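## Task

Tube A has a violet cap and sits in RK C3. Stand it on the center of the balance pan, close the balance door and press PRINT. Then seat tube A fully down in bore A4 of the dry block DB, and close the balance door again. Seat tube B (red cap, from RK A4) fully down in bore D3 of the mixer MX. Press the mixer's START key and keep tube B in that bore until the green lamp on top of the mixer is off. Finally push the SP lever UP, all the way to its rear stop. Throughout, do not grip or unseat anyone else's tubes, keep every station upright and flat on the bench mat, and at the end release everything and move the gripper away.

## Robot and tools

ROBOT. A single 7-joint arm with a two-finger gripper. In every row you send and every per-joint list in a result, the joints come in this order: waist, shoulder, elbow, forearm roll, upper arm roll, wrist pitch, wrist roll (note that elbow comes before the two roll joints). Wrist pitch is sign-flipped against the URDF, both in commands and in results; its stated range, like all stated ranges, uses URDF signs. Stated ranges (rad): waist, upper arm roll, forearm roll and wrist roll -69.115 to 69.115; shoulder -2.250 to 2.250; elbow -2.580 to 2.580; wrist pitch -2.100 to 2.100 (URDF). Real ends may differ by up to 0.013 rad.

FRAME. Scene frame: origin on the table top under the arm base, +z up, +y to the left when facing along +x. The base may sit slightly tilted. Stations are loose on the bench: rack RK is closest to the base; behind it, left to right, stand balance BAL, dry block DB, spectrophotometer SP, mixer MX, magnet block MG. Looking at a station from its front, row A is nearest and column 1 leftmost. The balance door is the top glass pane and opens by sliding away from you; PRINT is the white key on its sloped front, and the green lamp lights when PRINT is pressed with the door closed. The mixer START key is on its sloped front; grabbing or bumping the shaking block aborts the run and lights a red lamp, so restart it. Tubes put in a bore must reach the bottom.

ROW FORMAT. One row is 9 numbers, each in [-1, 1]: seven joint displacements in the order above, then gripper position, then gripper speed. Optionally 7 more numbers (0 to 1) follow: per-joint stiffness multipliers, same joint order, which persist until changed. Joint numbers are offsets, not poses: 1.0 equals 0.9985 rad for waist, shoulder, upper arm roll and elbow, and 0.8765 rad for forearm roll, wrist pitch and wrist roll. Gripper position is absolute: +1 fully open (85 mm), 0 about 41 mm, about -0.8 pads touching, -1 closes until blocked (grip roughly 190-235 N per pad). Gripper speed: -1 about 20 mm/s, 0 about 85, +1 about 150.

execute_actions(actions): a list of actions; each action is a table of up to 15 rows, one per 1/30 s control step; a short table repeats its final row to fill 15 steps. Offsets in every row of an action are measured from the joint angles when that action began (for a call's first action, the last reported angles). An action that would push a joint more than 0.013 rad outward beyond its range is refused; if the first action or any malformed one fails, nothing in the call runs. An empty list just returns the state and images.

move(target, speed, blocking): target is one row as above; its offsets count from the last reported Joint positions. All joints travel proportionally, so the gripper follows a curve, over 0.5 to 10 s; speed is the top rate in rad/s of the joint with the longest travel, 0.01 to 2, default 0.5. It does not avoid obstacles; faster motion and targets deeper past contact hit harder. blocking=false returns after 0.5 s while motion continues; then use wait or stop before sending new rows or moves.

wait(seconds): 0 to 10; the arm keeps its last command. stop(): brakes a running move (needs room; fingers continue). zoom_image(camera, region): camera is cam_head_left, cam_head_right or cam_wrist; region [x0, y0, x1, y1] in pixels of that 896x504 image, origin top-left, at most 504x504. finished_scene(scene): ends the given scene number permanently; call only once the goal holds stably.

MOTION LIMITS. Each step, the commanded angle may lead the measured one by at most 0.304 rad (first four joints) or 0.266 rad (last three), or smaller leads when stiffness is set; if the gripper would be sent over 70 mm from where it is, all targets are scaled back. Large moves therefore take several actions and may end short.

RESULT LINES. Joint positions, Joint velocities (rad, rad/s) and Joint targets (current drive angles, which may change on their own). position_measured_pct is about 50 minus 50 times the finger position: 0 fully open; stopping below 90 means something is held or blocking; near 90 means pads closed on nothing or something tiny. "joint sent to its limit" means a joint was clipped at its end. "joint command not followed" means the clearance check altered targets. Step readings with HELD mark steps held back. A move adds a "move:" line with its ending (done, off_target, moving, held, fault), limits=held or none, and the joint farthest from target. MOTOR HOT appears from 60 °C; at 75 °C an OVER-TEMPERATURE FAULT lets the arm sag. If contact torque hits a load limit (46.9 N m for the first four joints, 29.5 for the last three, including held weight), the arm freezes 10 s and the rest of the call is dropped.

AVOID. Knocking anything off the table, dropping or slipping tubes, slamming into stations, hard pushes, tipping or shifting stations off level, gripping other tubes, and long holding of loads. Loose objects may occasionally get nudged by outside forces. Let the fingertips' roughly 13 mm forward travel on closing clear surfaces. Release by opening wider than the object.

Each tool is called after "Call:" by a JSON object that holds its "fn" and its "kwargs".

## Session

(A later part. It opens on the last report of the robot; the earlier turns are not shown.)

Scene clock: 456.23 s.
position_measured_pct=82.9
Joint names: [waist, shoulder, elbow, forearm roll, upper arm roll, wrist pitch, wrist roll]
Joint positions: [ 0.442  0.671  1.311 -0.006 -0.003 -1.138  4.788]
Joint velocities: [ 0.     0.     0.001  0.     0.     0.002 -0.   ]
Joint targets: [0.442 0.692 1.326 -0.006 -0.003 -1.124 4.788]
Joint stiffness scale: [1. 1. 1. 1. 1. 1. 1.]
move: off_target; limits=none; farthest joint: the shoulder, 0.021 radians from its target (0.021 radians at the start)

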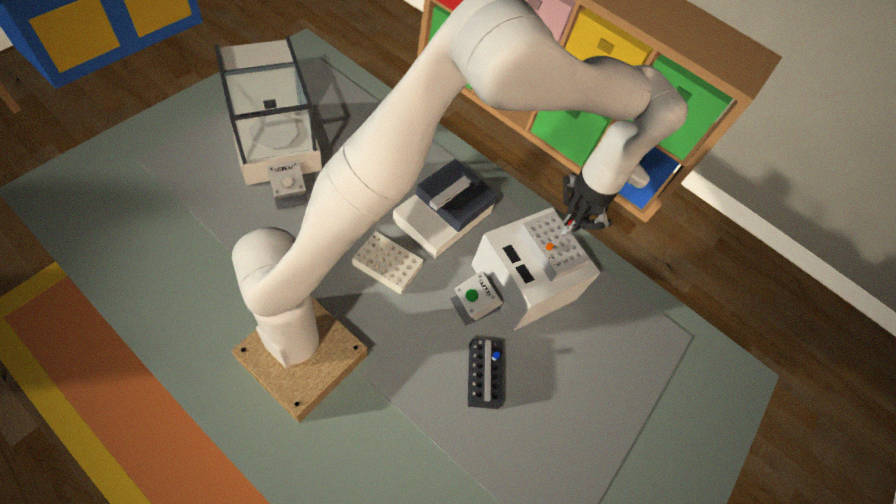

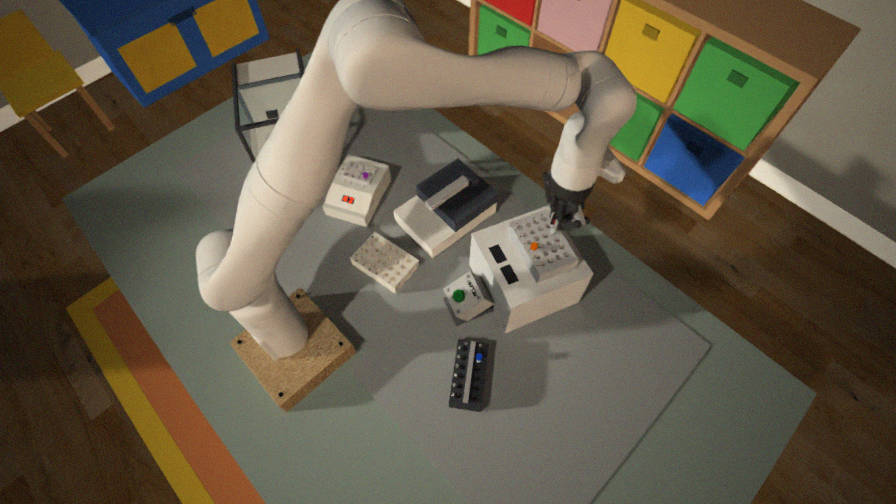

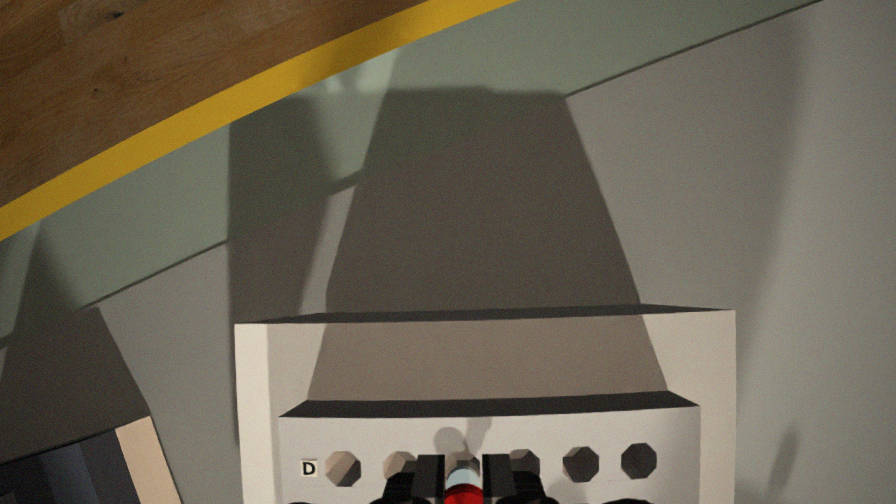

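Call:
{"fn": "move", "kwargs": {"target": [-0.006,0.02,0,0,0,0.012,0,-0.8,0], "speed": 0.015}}

Call:
{"fn": "zoom_image", "kwargs": {"camera": "cam_wrist", "region": [320,400,620,504]}}

Scene clock: 462.17 s.
position_measured_pct=82.9
Joint names: [waist, shoulder, elbow, forearm roll, upper arm roll, wrist pitch, wrist roll]
Joint positions: [ 0.44   0.688  1.311 -0.006 -0.003 -1.131  4.788]
Joint velocities: [ 0.     0.002 -0.    -0.    -0.     0.001 -0.001]
Joint targets: [0.437 0.691 1.311 -0.006 -0.003 -1.128 4.788]
Joint stiffness scale: [1. 1. 1. 1. 1. 1. 1.]
move: done; limits=none; farthest joint: the waist, 0.004 radians from its target (0.006 radians at the start)

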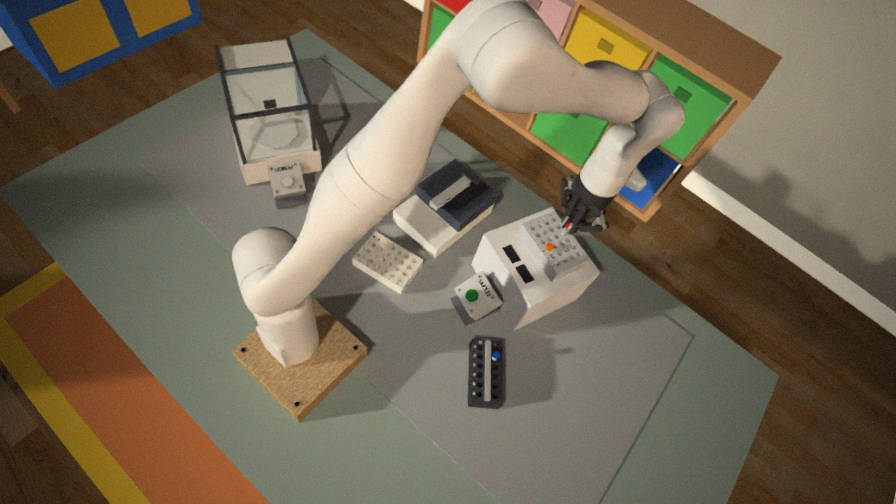

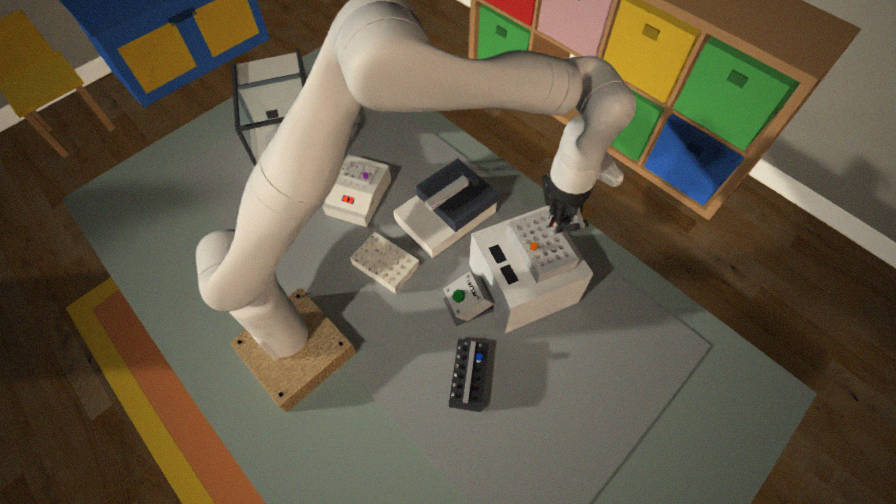

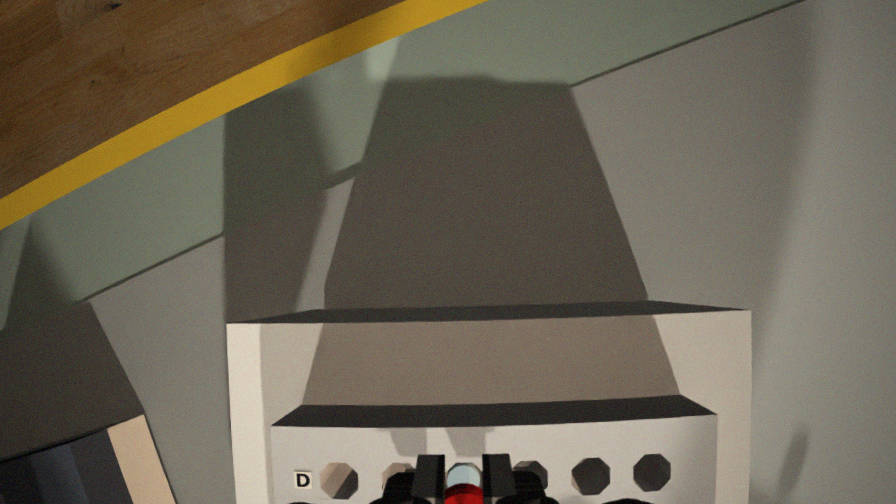

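Region (320, 400, 620, 504) of cam_wrist's 896x504 image, scaled by 1.680; it fills the top 175 rows of this view, and the rest is white.

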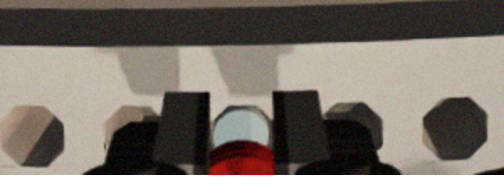

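Call:
{"fn": "move", "kwargs": {"target": [0,0.04,0.02,0,0,0.05,0,-0.8,0], "speed": 0.03}}

Call:
{"fn": "move", "kwargs": {"target": [0,0.02,0.01,0,0,0.015,0,-0.8,0], "speed": 0.03}}

Scene clock: 466.60 s.
position_measured_pct=82.9
Joint names: [waist, shoulder, elbow, forearm roll, upper arm roll, wrist pitch, wrist roll]
Joint positions: [ 0.44   0.711  1.321 -0.006 -0.003 -1.103  4.788]
Joint velocities: [ 0.001  0.001  0.001 -0.    -0.     0.001 -0.001]
Joint targets: [0.440 0.728 1.331 -0.006 -0.003 -1.087 4.788]
Joint stiffness scale: [1. 1. 1. 1. 1. 1. 1.]
move: off_target; limits=none; farthest joint: the shoulder, 0.017 radians from its target (0.040 radians at the start)

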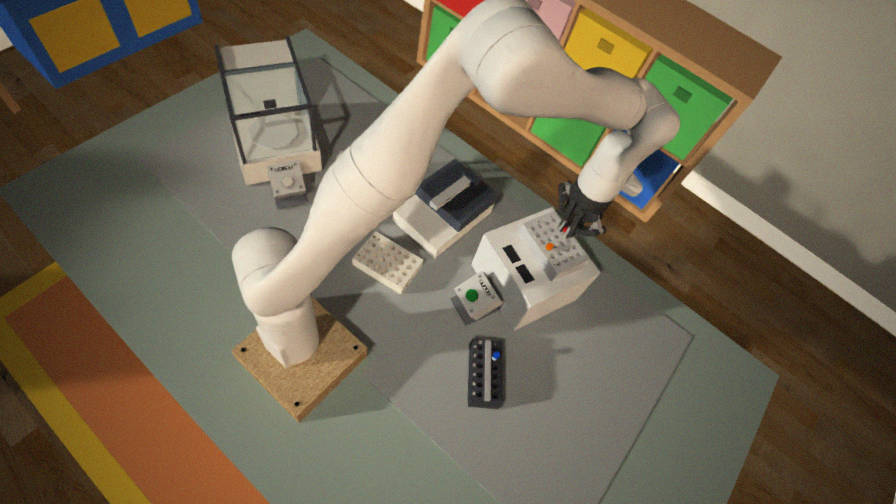

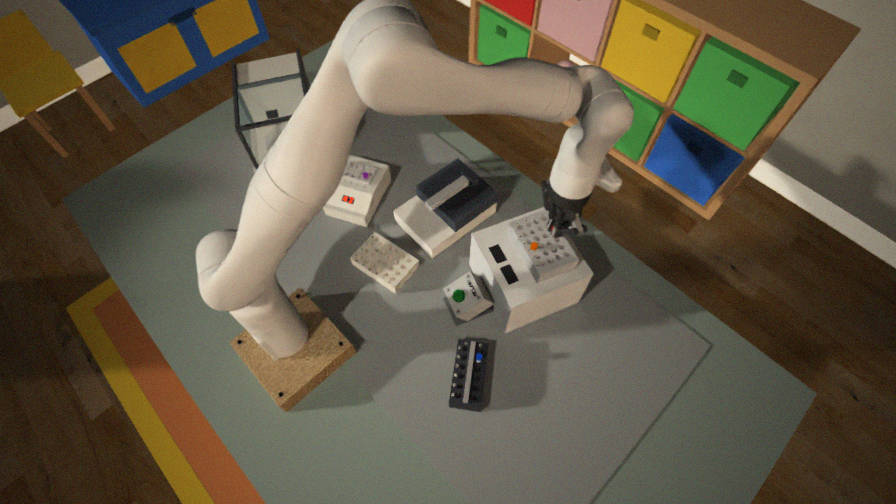

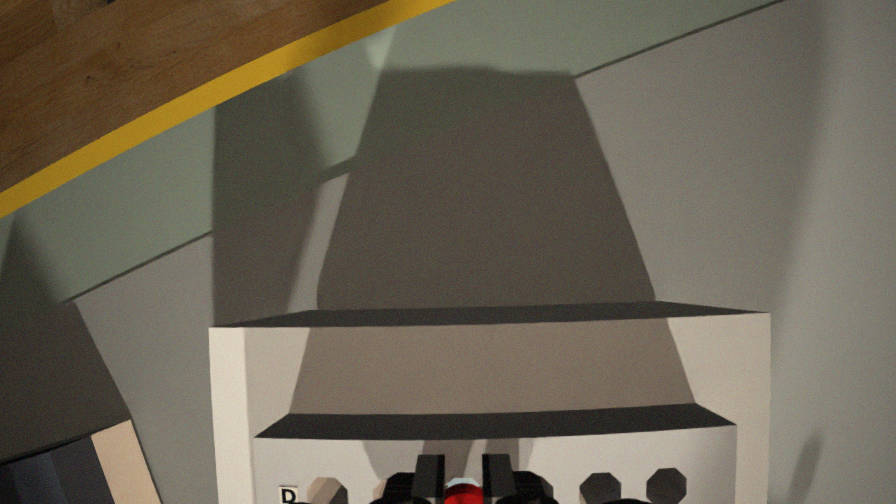

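Scene clock: 467.50 s.
position_measured_pct=82.9
Joint names: [waist, shoulder, elbow, forearm roll, upper arm roll, wrist pitch, wrist roll]
Joint positions: [ 0.44   0.712  1.321 -0.006 -0.003 -1.103  4.788]
Joint velocities: [ 0.    -0.     0.     0.     0.001 -0.001  0.   ]
Joint targets: [0.440 0.731 1.331 -0.006 -0.003 -1.090 4.788]
Joint stiffness scale: [1. 1. 1. 1. 1. 1. 1.]
move: off_target; limits=none; farthest joint: the shoulder, 0.019 radians from its target (0.020 radians at the start)

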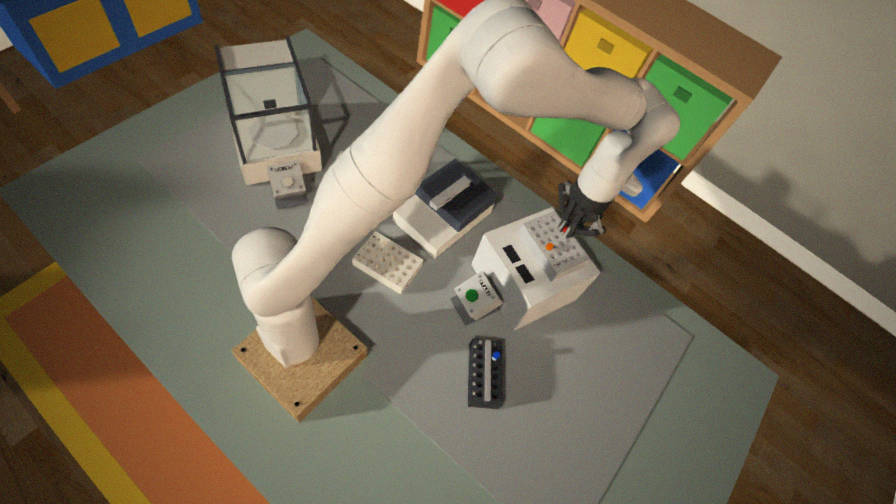

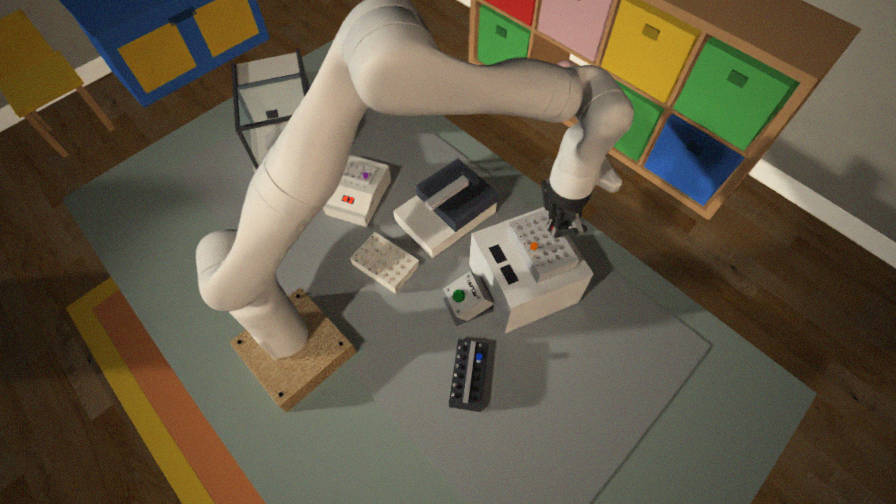

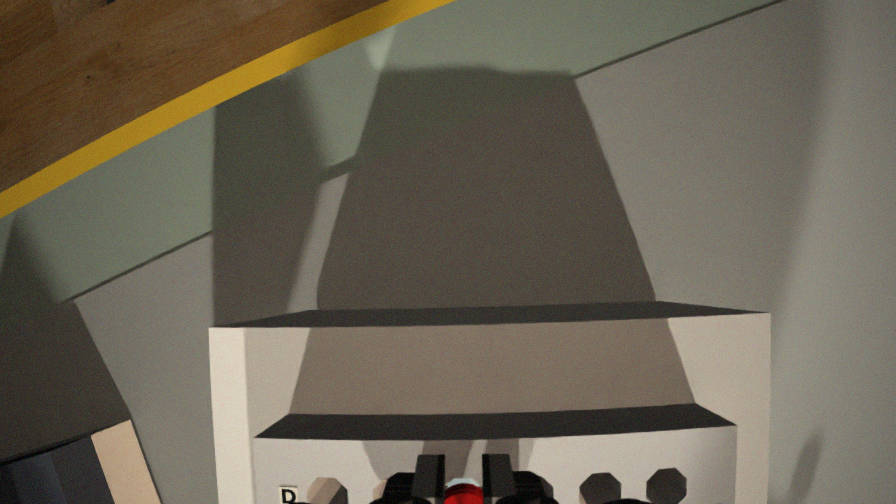

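Call:
{"fn": "move", "kwargs": {"target": [0,0,0,0,0,0,0,-0.3,0]}}

Call:
{"fn": "move", "kwargs": {"target": [0,-0.1,-0.08,0,0,-0.2,0,-0.3,0], "speed": 0.2}}

Call:
{"fn": "move", "kwargs": {"target": [0.06,-0.46,0.735,0,0,0.3,0,-1,0]}}

Scene clock: 474.23 s.
position_measured_pct=65.1
Joint names: [waist, shoulder, elbow, forearm roll, upper arm roll, wrist pitch, wrist roll]
Joint positions: [ 0.44   0.71   1.321 -0.006 -0.003 -1.104  4.788]
Joint velocities: [-0.     0.    -0.001  0.    -0.     0.     0.   ]
Joint targets: [0.440 0.712 1.321 -0.006 -0.003 -1.103 4.788]
Joint stiffness scale: [1. 1. 1. 1. 1. 1. 1.]
move: done; limits=none; farthest joint: the shoulder, 0.002 radians from its target (0.000 radians at the start)

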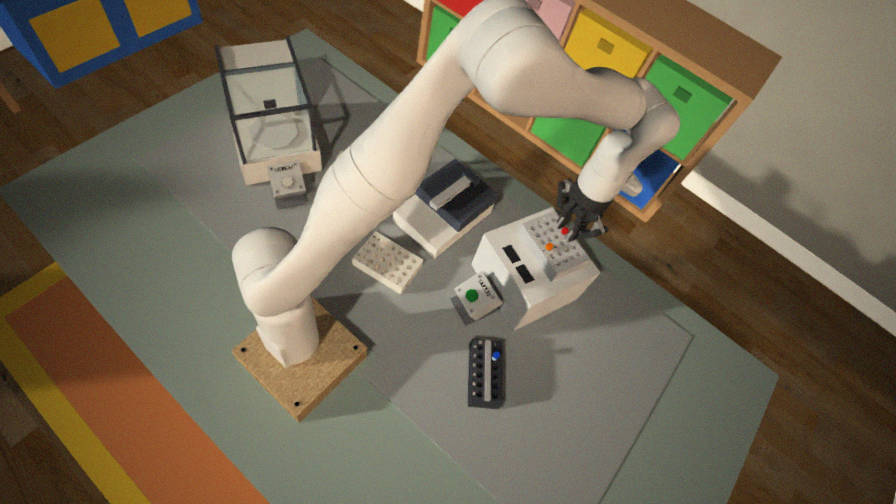

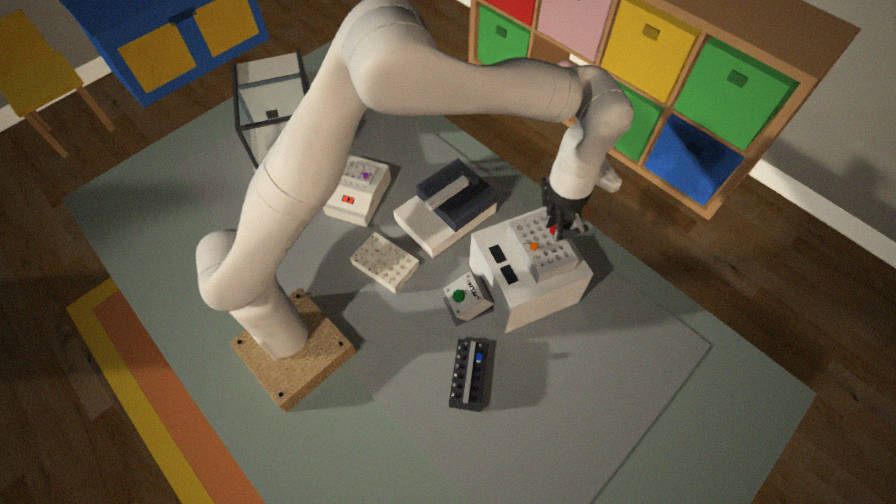

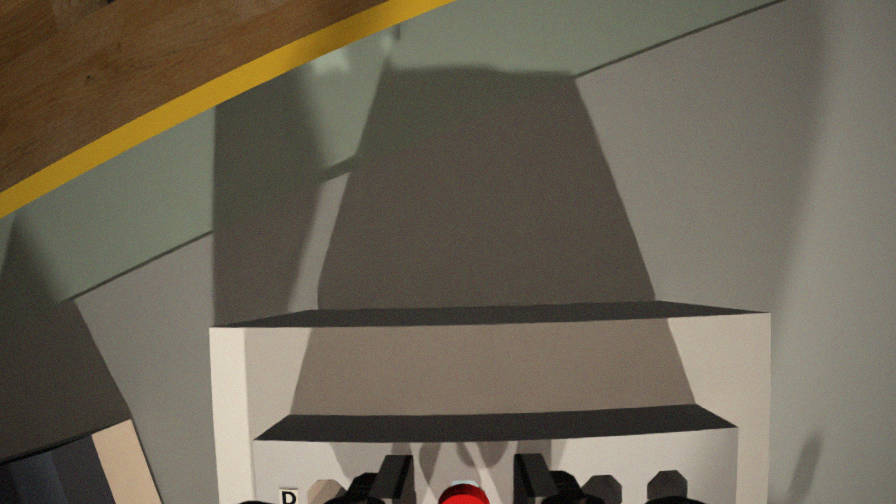

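Scene clock: 475.53 s.
position_measured_pct=65.1
Joint names: [waist, shoulder, elbow, forearm roll, upper arm roll, wrist pitch, wrist roll]
Joint positions: [ 0.44   0.612  1.246 -0.006 -0.003 -1.274  4.788]
Joint velocities: [-0.001 -0.003  0.    -0.    -0.    -0.001 -0.   ]
Joint targets: [0.440 0.610 1.241 -0.006 -0.003 -1.279 4.788]
Joint stiffness scale: [1. 1. 1. 1. 1. 1. 1.]
move: done; limits=none; farthest joint: the elbow, 0.005 radians from its target (0.080 radians at the start)

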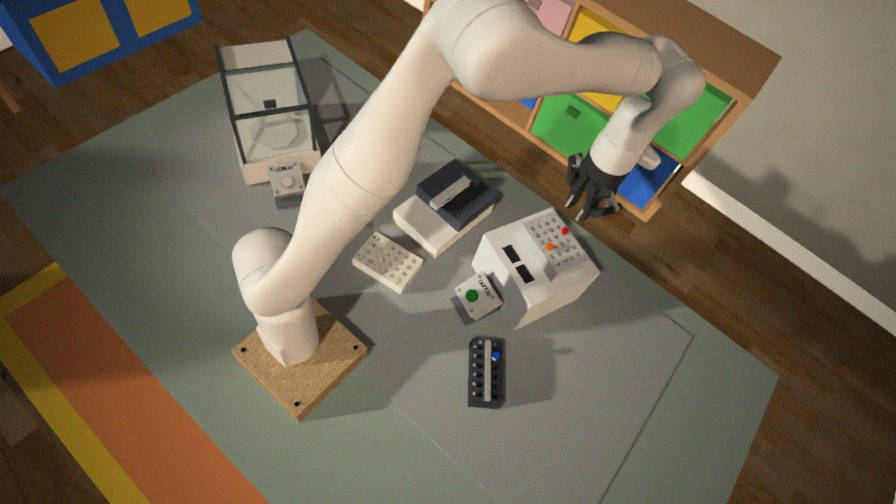

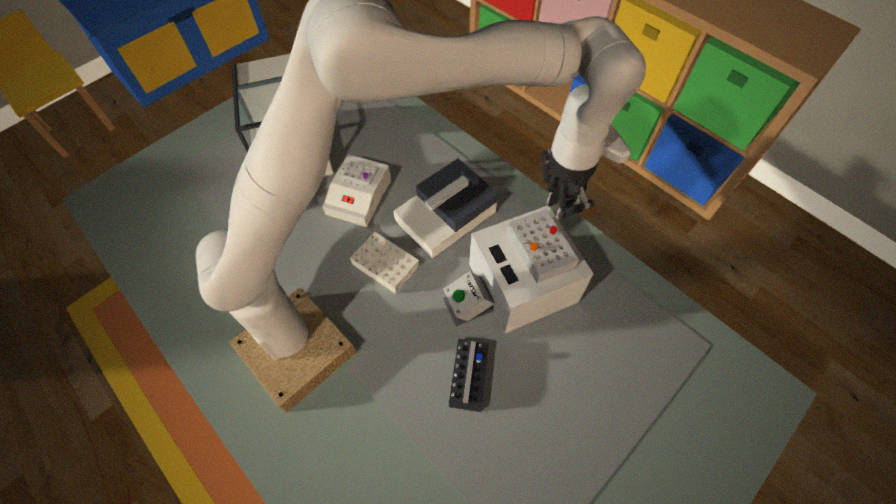

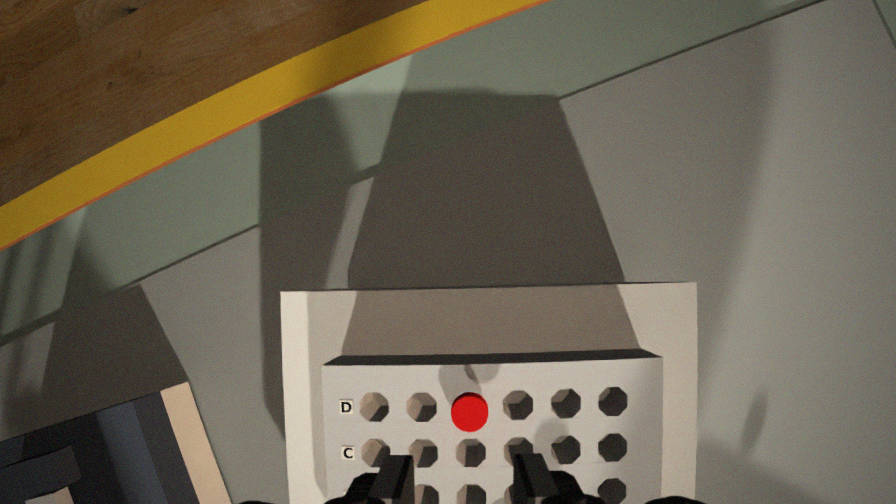

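Scene clock: 477.63 s.
position_measured_pct=91.7
Joint names: [waist, shoulder, elbow, forearm roll, upper arm roll, wrist pitch, wrist roll]
Joint positions: [ 0.497  0.155  1.975 -0.006 -0.003 -1.016  4.788]
Joint velocities: [-0.    -0.002  0.001  0.    -0.001  0.     0.   ]
Joint targets: [0.500 0.153 1.980 -0.006 -0.003 -1.011 4.788]
Joint stiffness scale: [1. 1. 1. 1. 1. 1. 1.]
move: done; limits=none; farthest joint: the elbow, 0.005 radians from its target (0.734 radians at the start)

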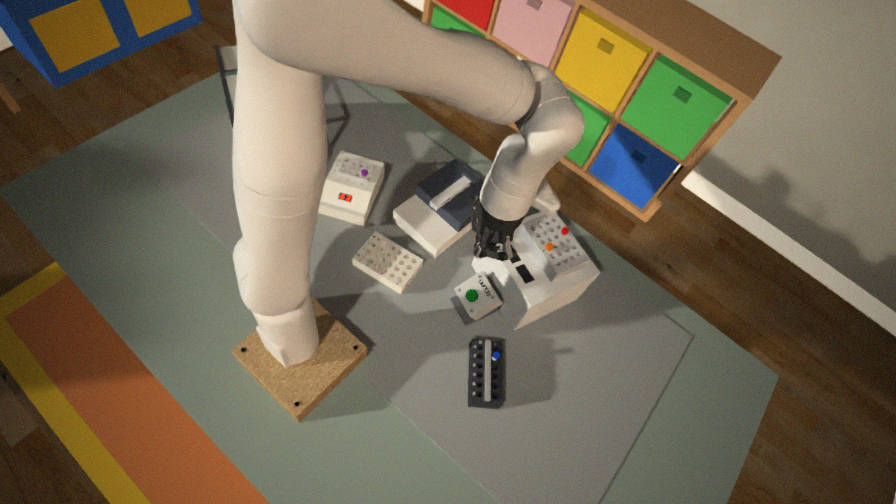

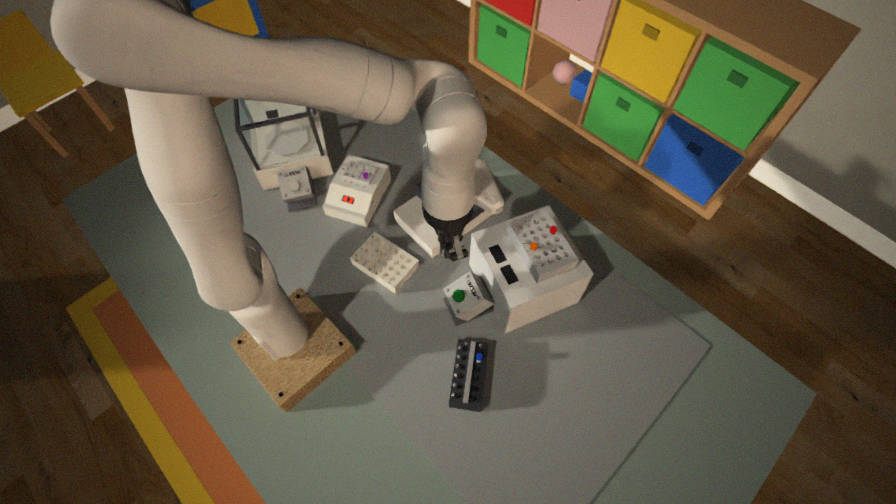

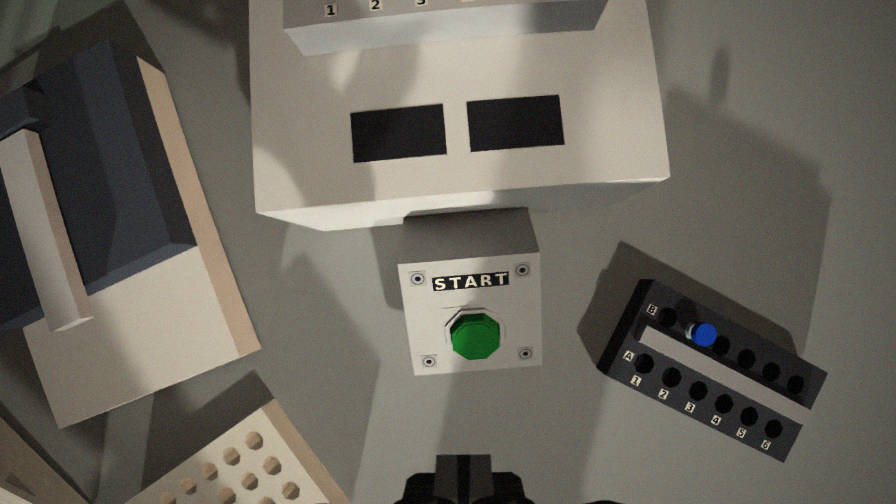

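Call:
{"fn": "move", "kwargs": {"target": [0.006,0.246,0.358,0,0,0.933,0,-1,0], "speed": 0.4}}

Scene clock: 484.50 s.
position_measured_pct=91.7
Joint names: [waist, shoulder, elbow, forearm roll, upper arm roll, wrist pitch, wrist roll]
Joint positions: [ 0.501  0.399  2.328 -0.006 -0.003 -0.204  4.788]
Joint velocities: [ 0.001  0.003  0.001 -0.    -0.     0.     0.   ]
Joint targets: [0.503 0.401 2.333 -0.006 -0.003 -0.198 4.788]
Joint stiffness scale: [1. 1. 1. 1. 1. 1. 1.]
move: done; limits=none; farthest joint: the wrist pitch, 0.006 radians from its target (0.818 radians at the start)

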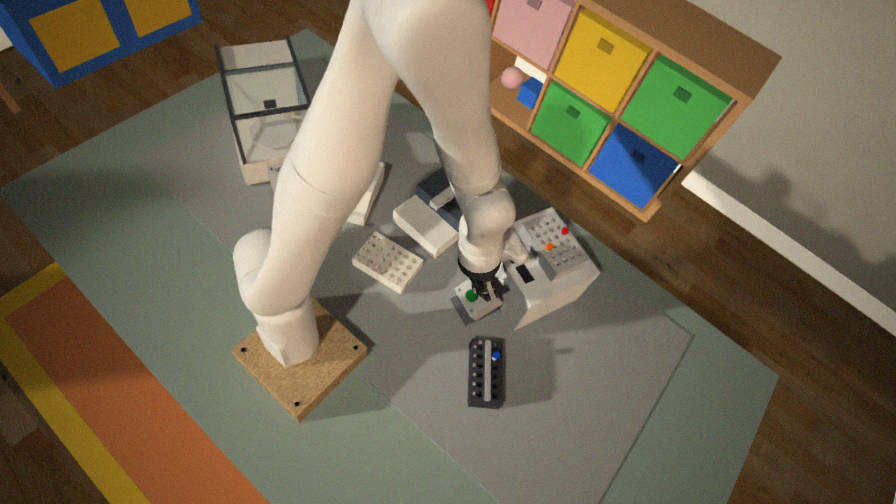

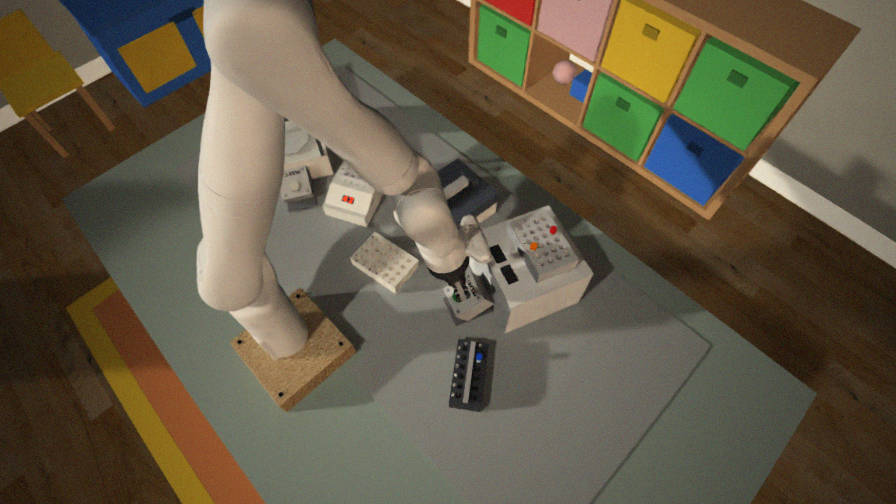

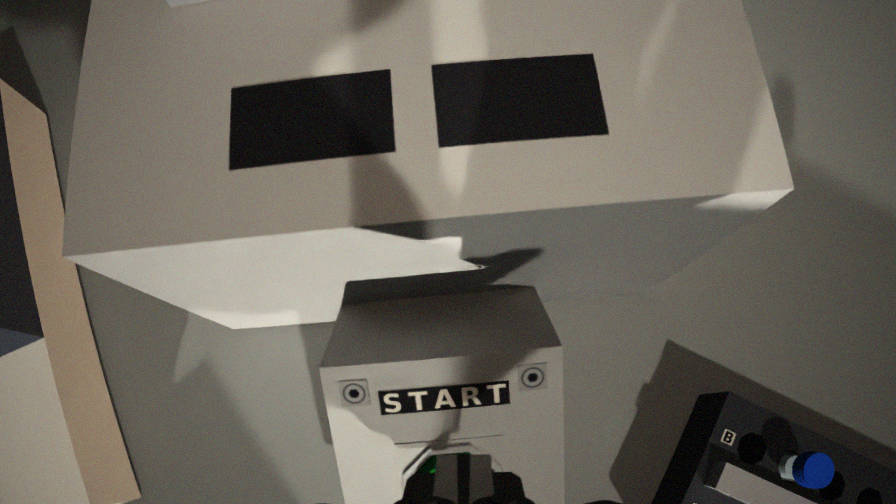

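Call:
{"fn": "move", "kwargs": {"target": [-0.01,0.10,0.005,0,0,0.125,0,-1,0], "speed": 0.08}}

Call:
{"fn": "execute_actions", "kwargs": {"actions": []}}

Scene clock: 502.30 s.
position_measured_pct=91.7
Joint names: [waist, shoulder, elbow, forearm roll, upper arm roll, wrist pitch, wrist roll]
Joint positions: [ 0.494  0.491  2.328 -0.006 -0.003 -0.1    4.788]
Joint velocities: [ 0.001  0.     0.     0.     0.001 -0.001  0.   ]
Joint targets: [0.491 0.498 2.333 -0.006 -0.003 -0.094 4.788]
Joint stiffness scale: [1. 1. 1. 1. 1. 1. 1.]
move: done; limits=none; farthest joint: the shoulder, 0.008 radians from its target (0.100 radians at the start)

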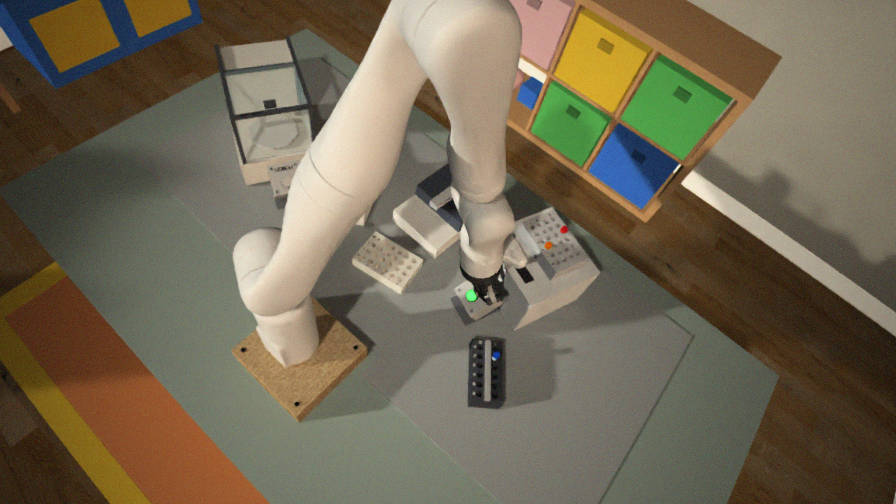

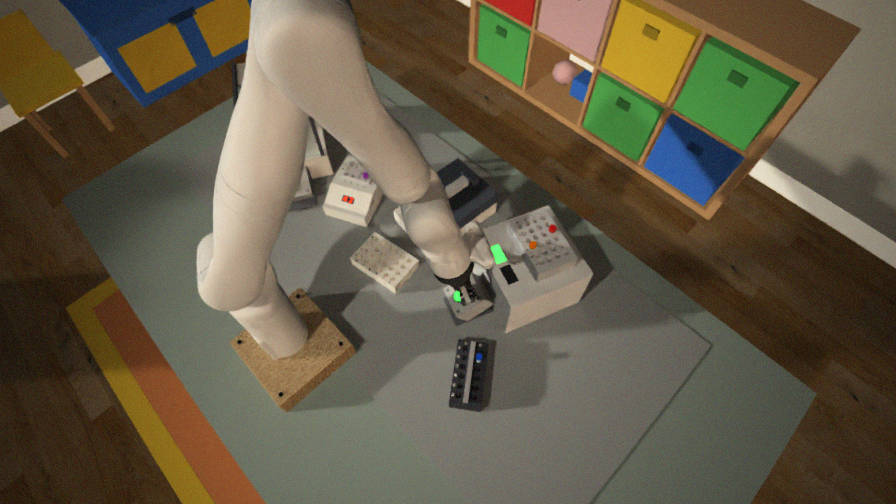

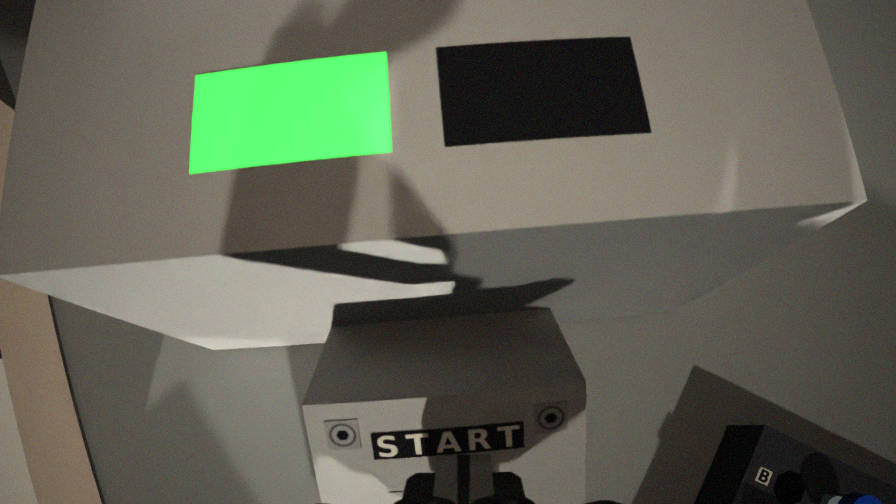

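Scene clock: 502.30 s.
position_measured_pct=91.7
Joint names: [waist, shoulder, elbow, forearm roll, upper arm roll, wrist pitch, wrist roll]
Joint positions: [ 0.494  0.491  2.328 -0.006 -0.003 -0.1    4.788]
Joint velocities: [ 0.001  0.     0.     0.     0.001 -0.001  0.   ]
Joint targets: [0.491 0.498 2.333 -0.006 -0.003 -0.094 4.788]
Joint stiffness scale: [1. 1. 1. 1. 1. 1. 1.]

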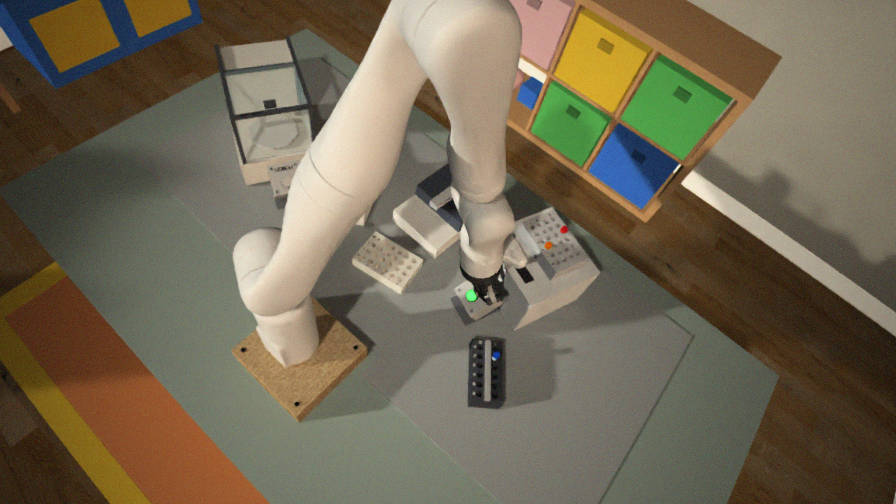

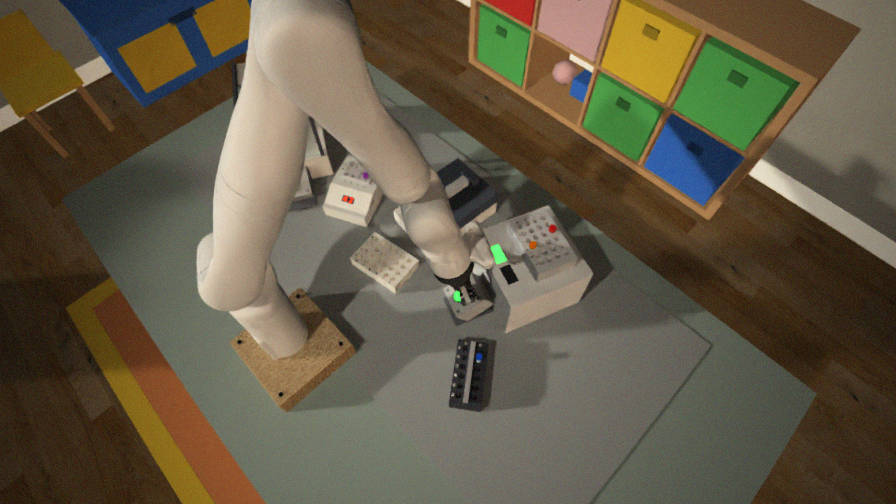

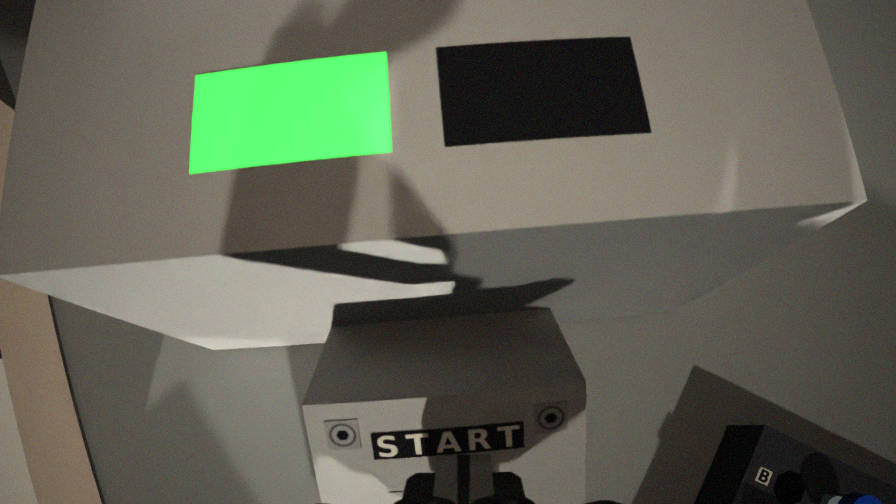

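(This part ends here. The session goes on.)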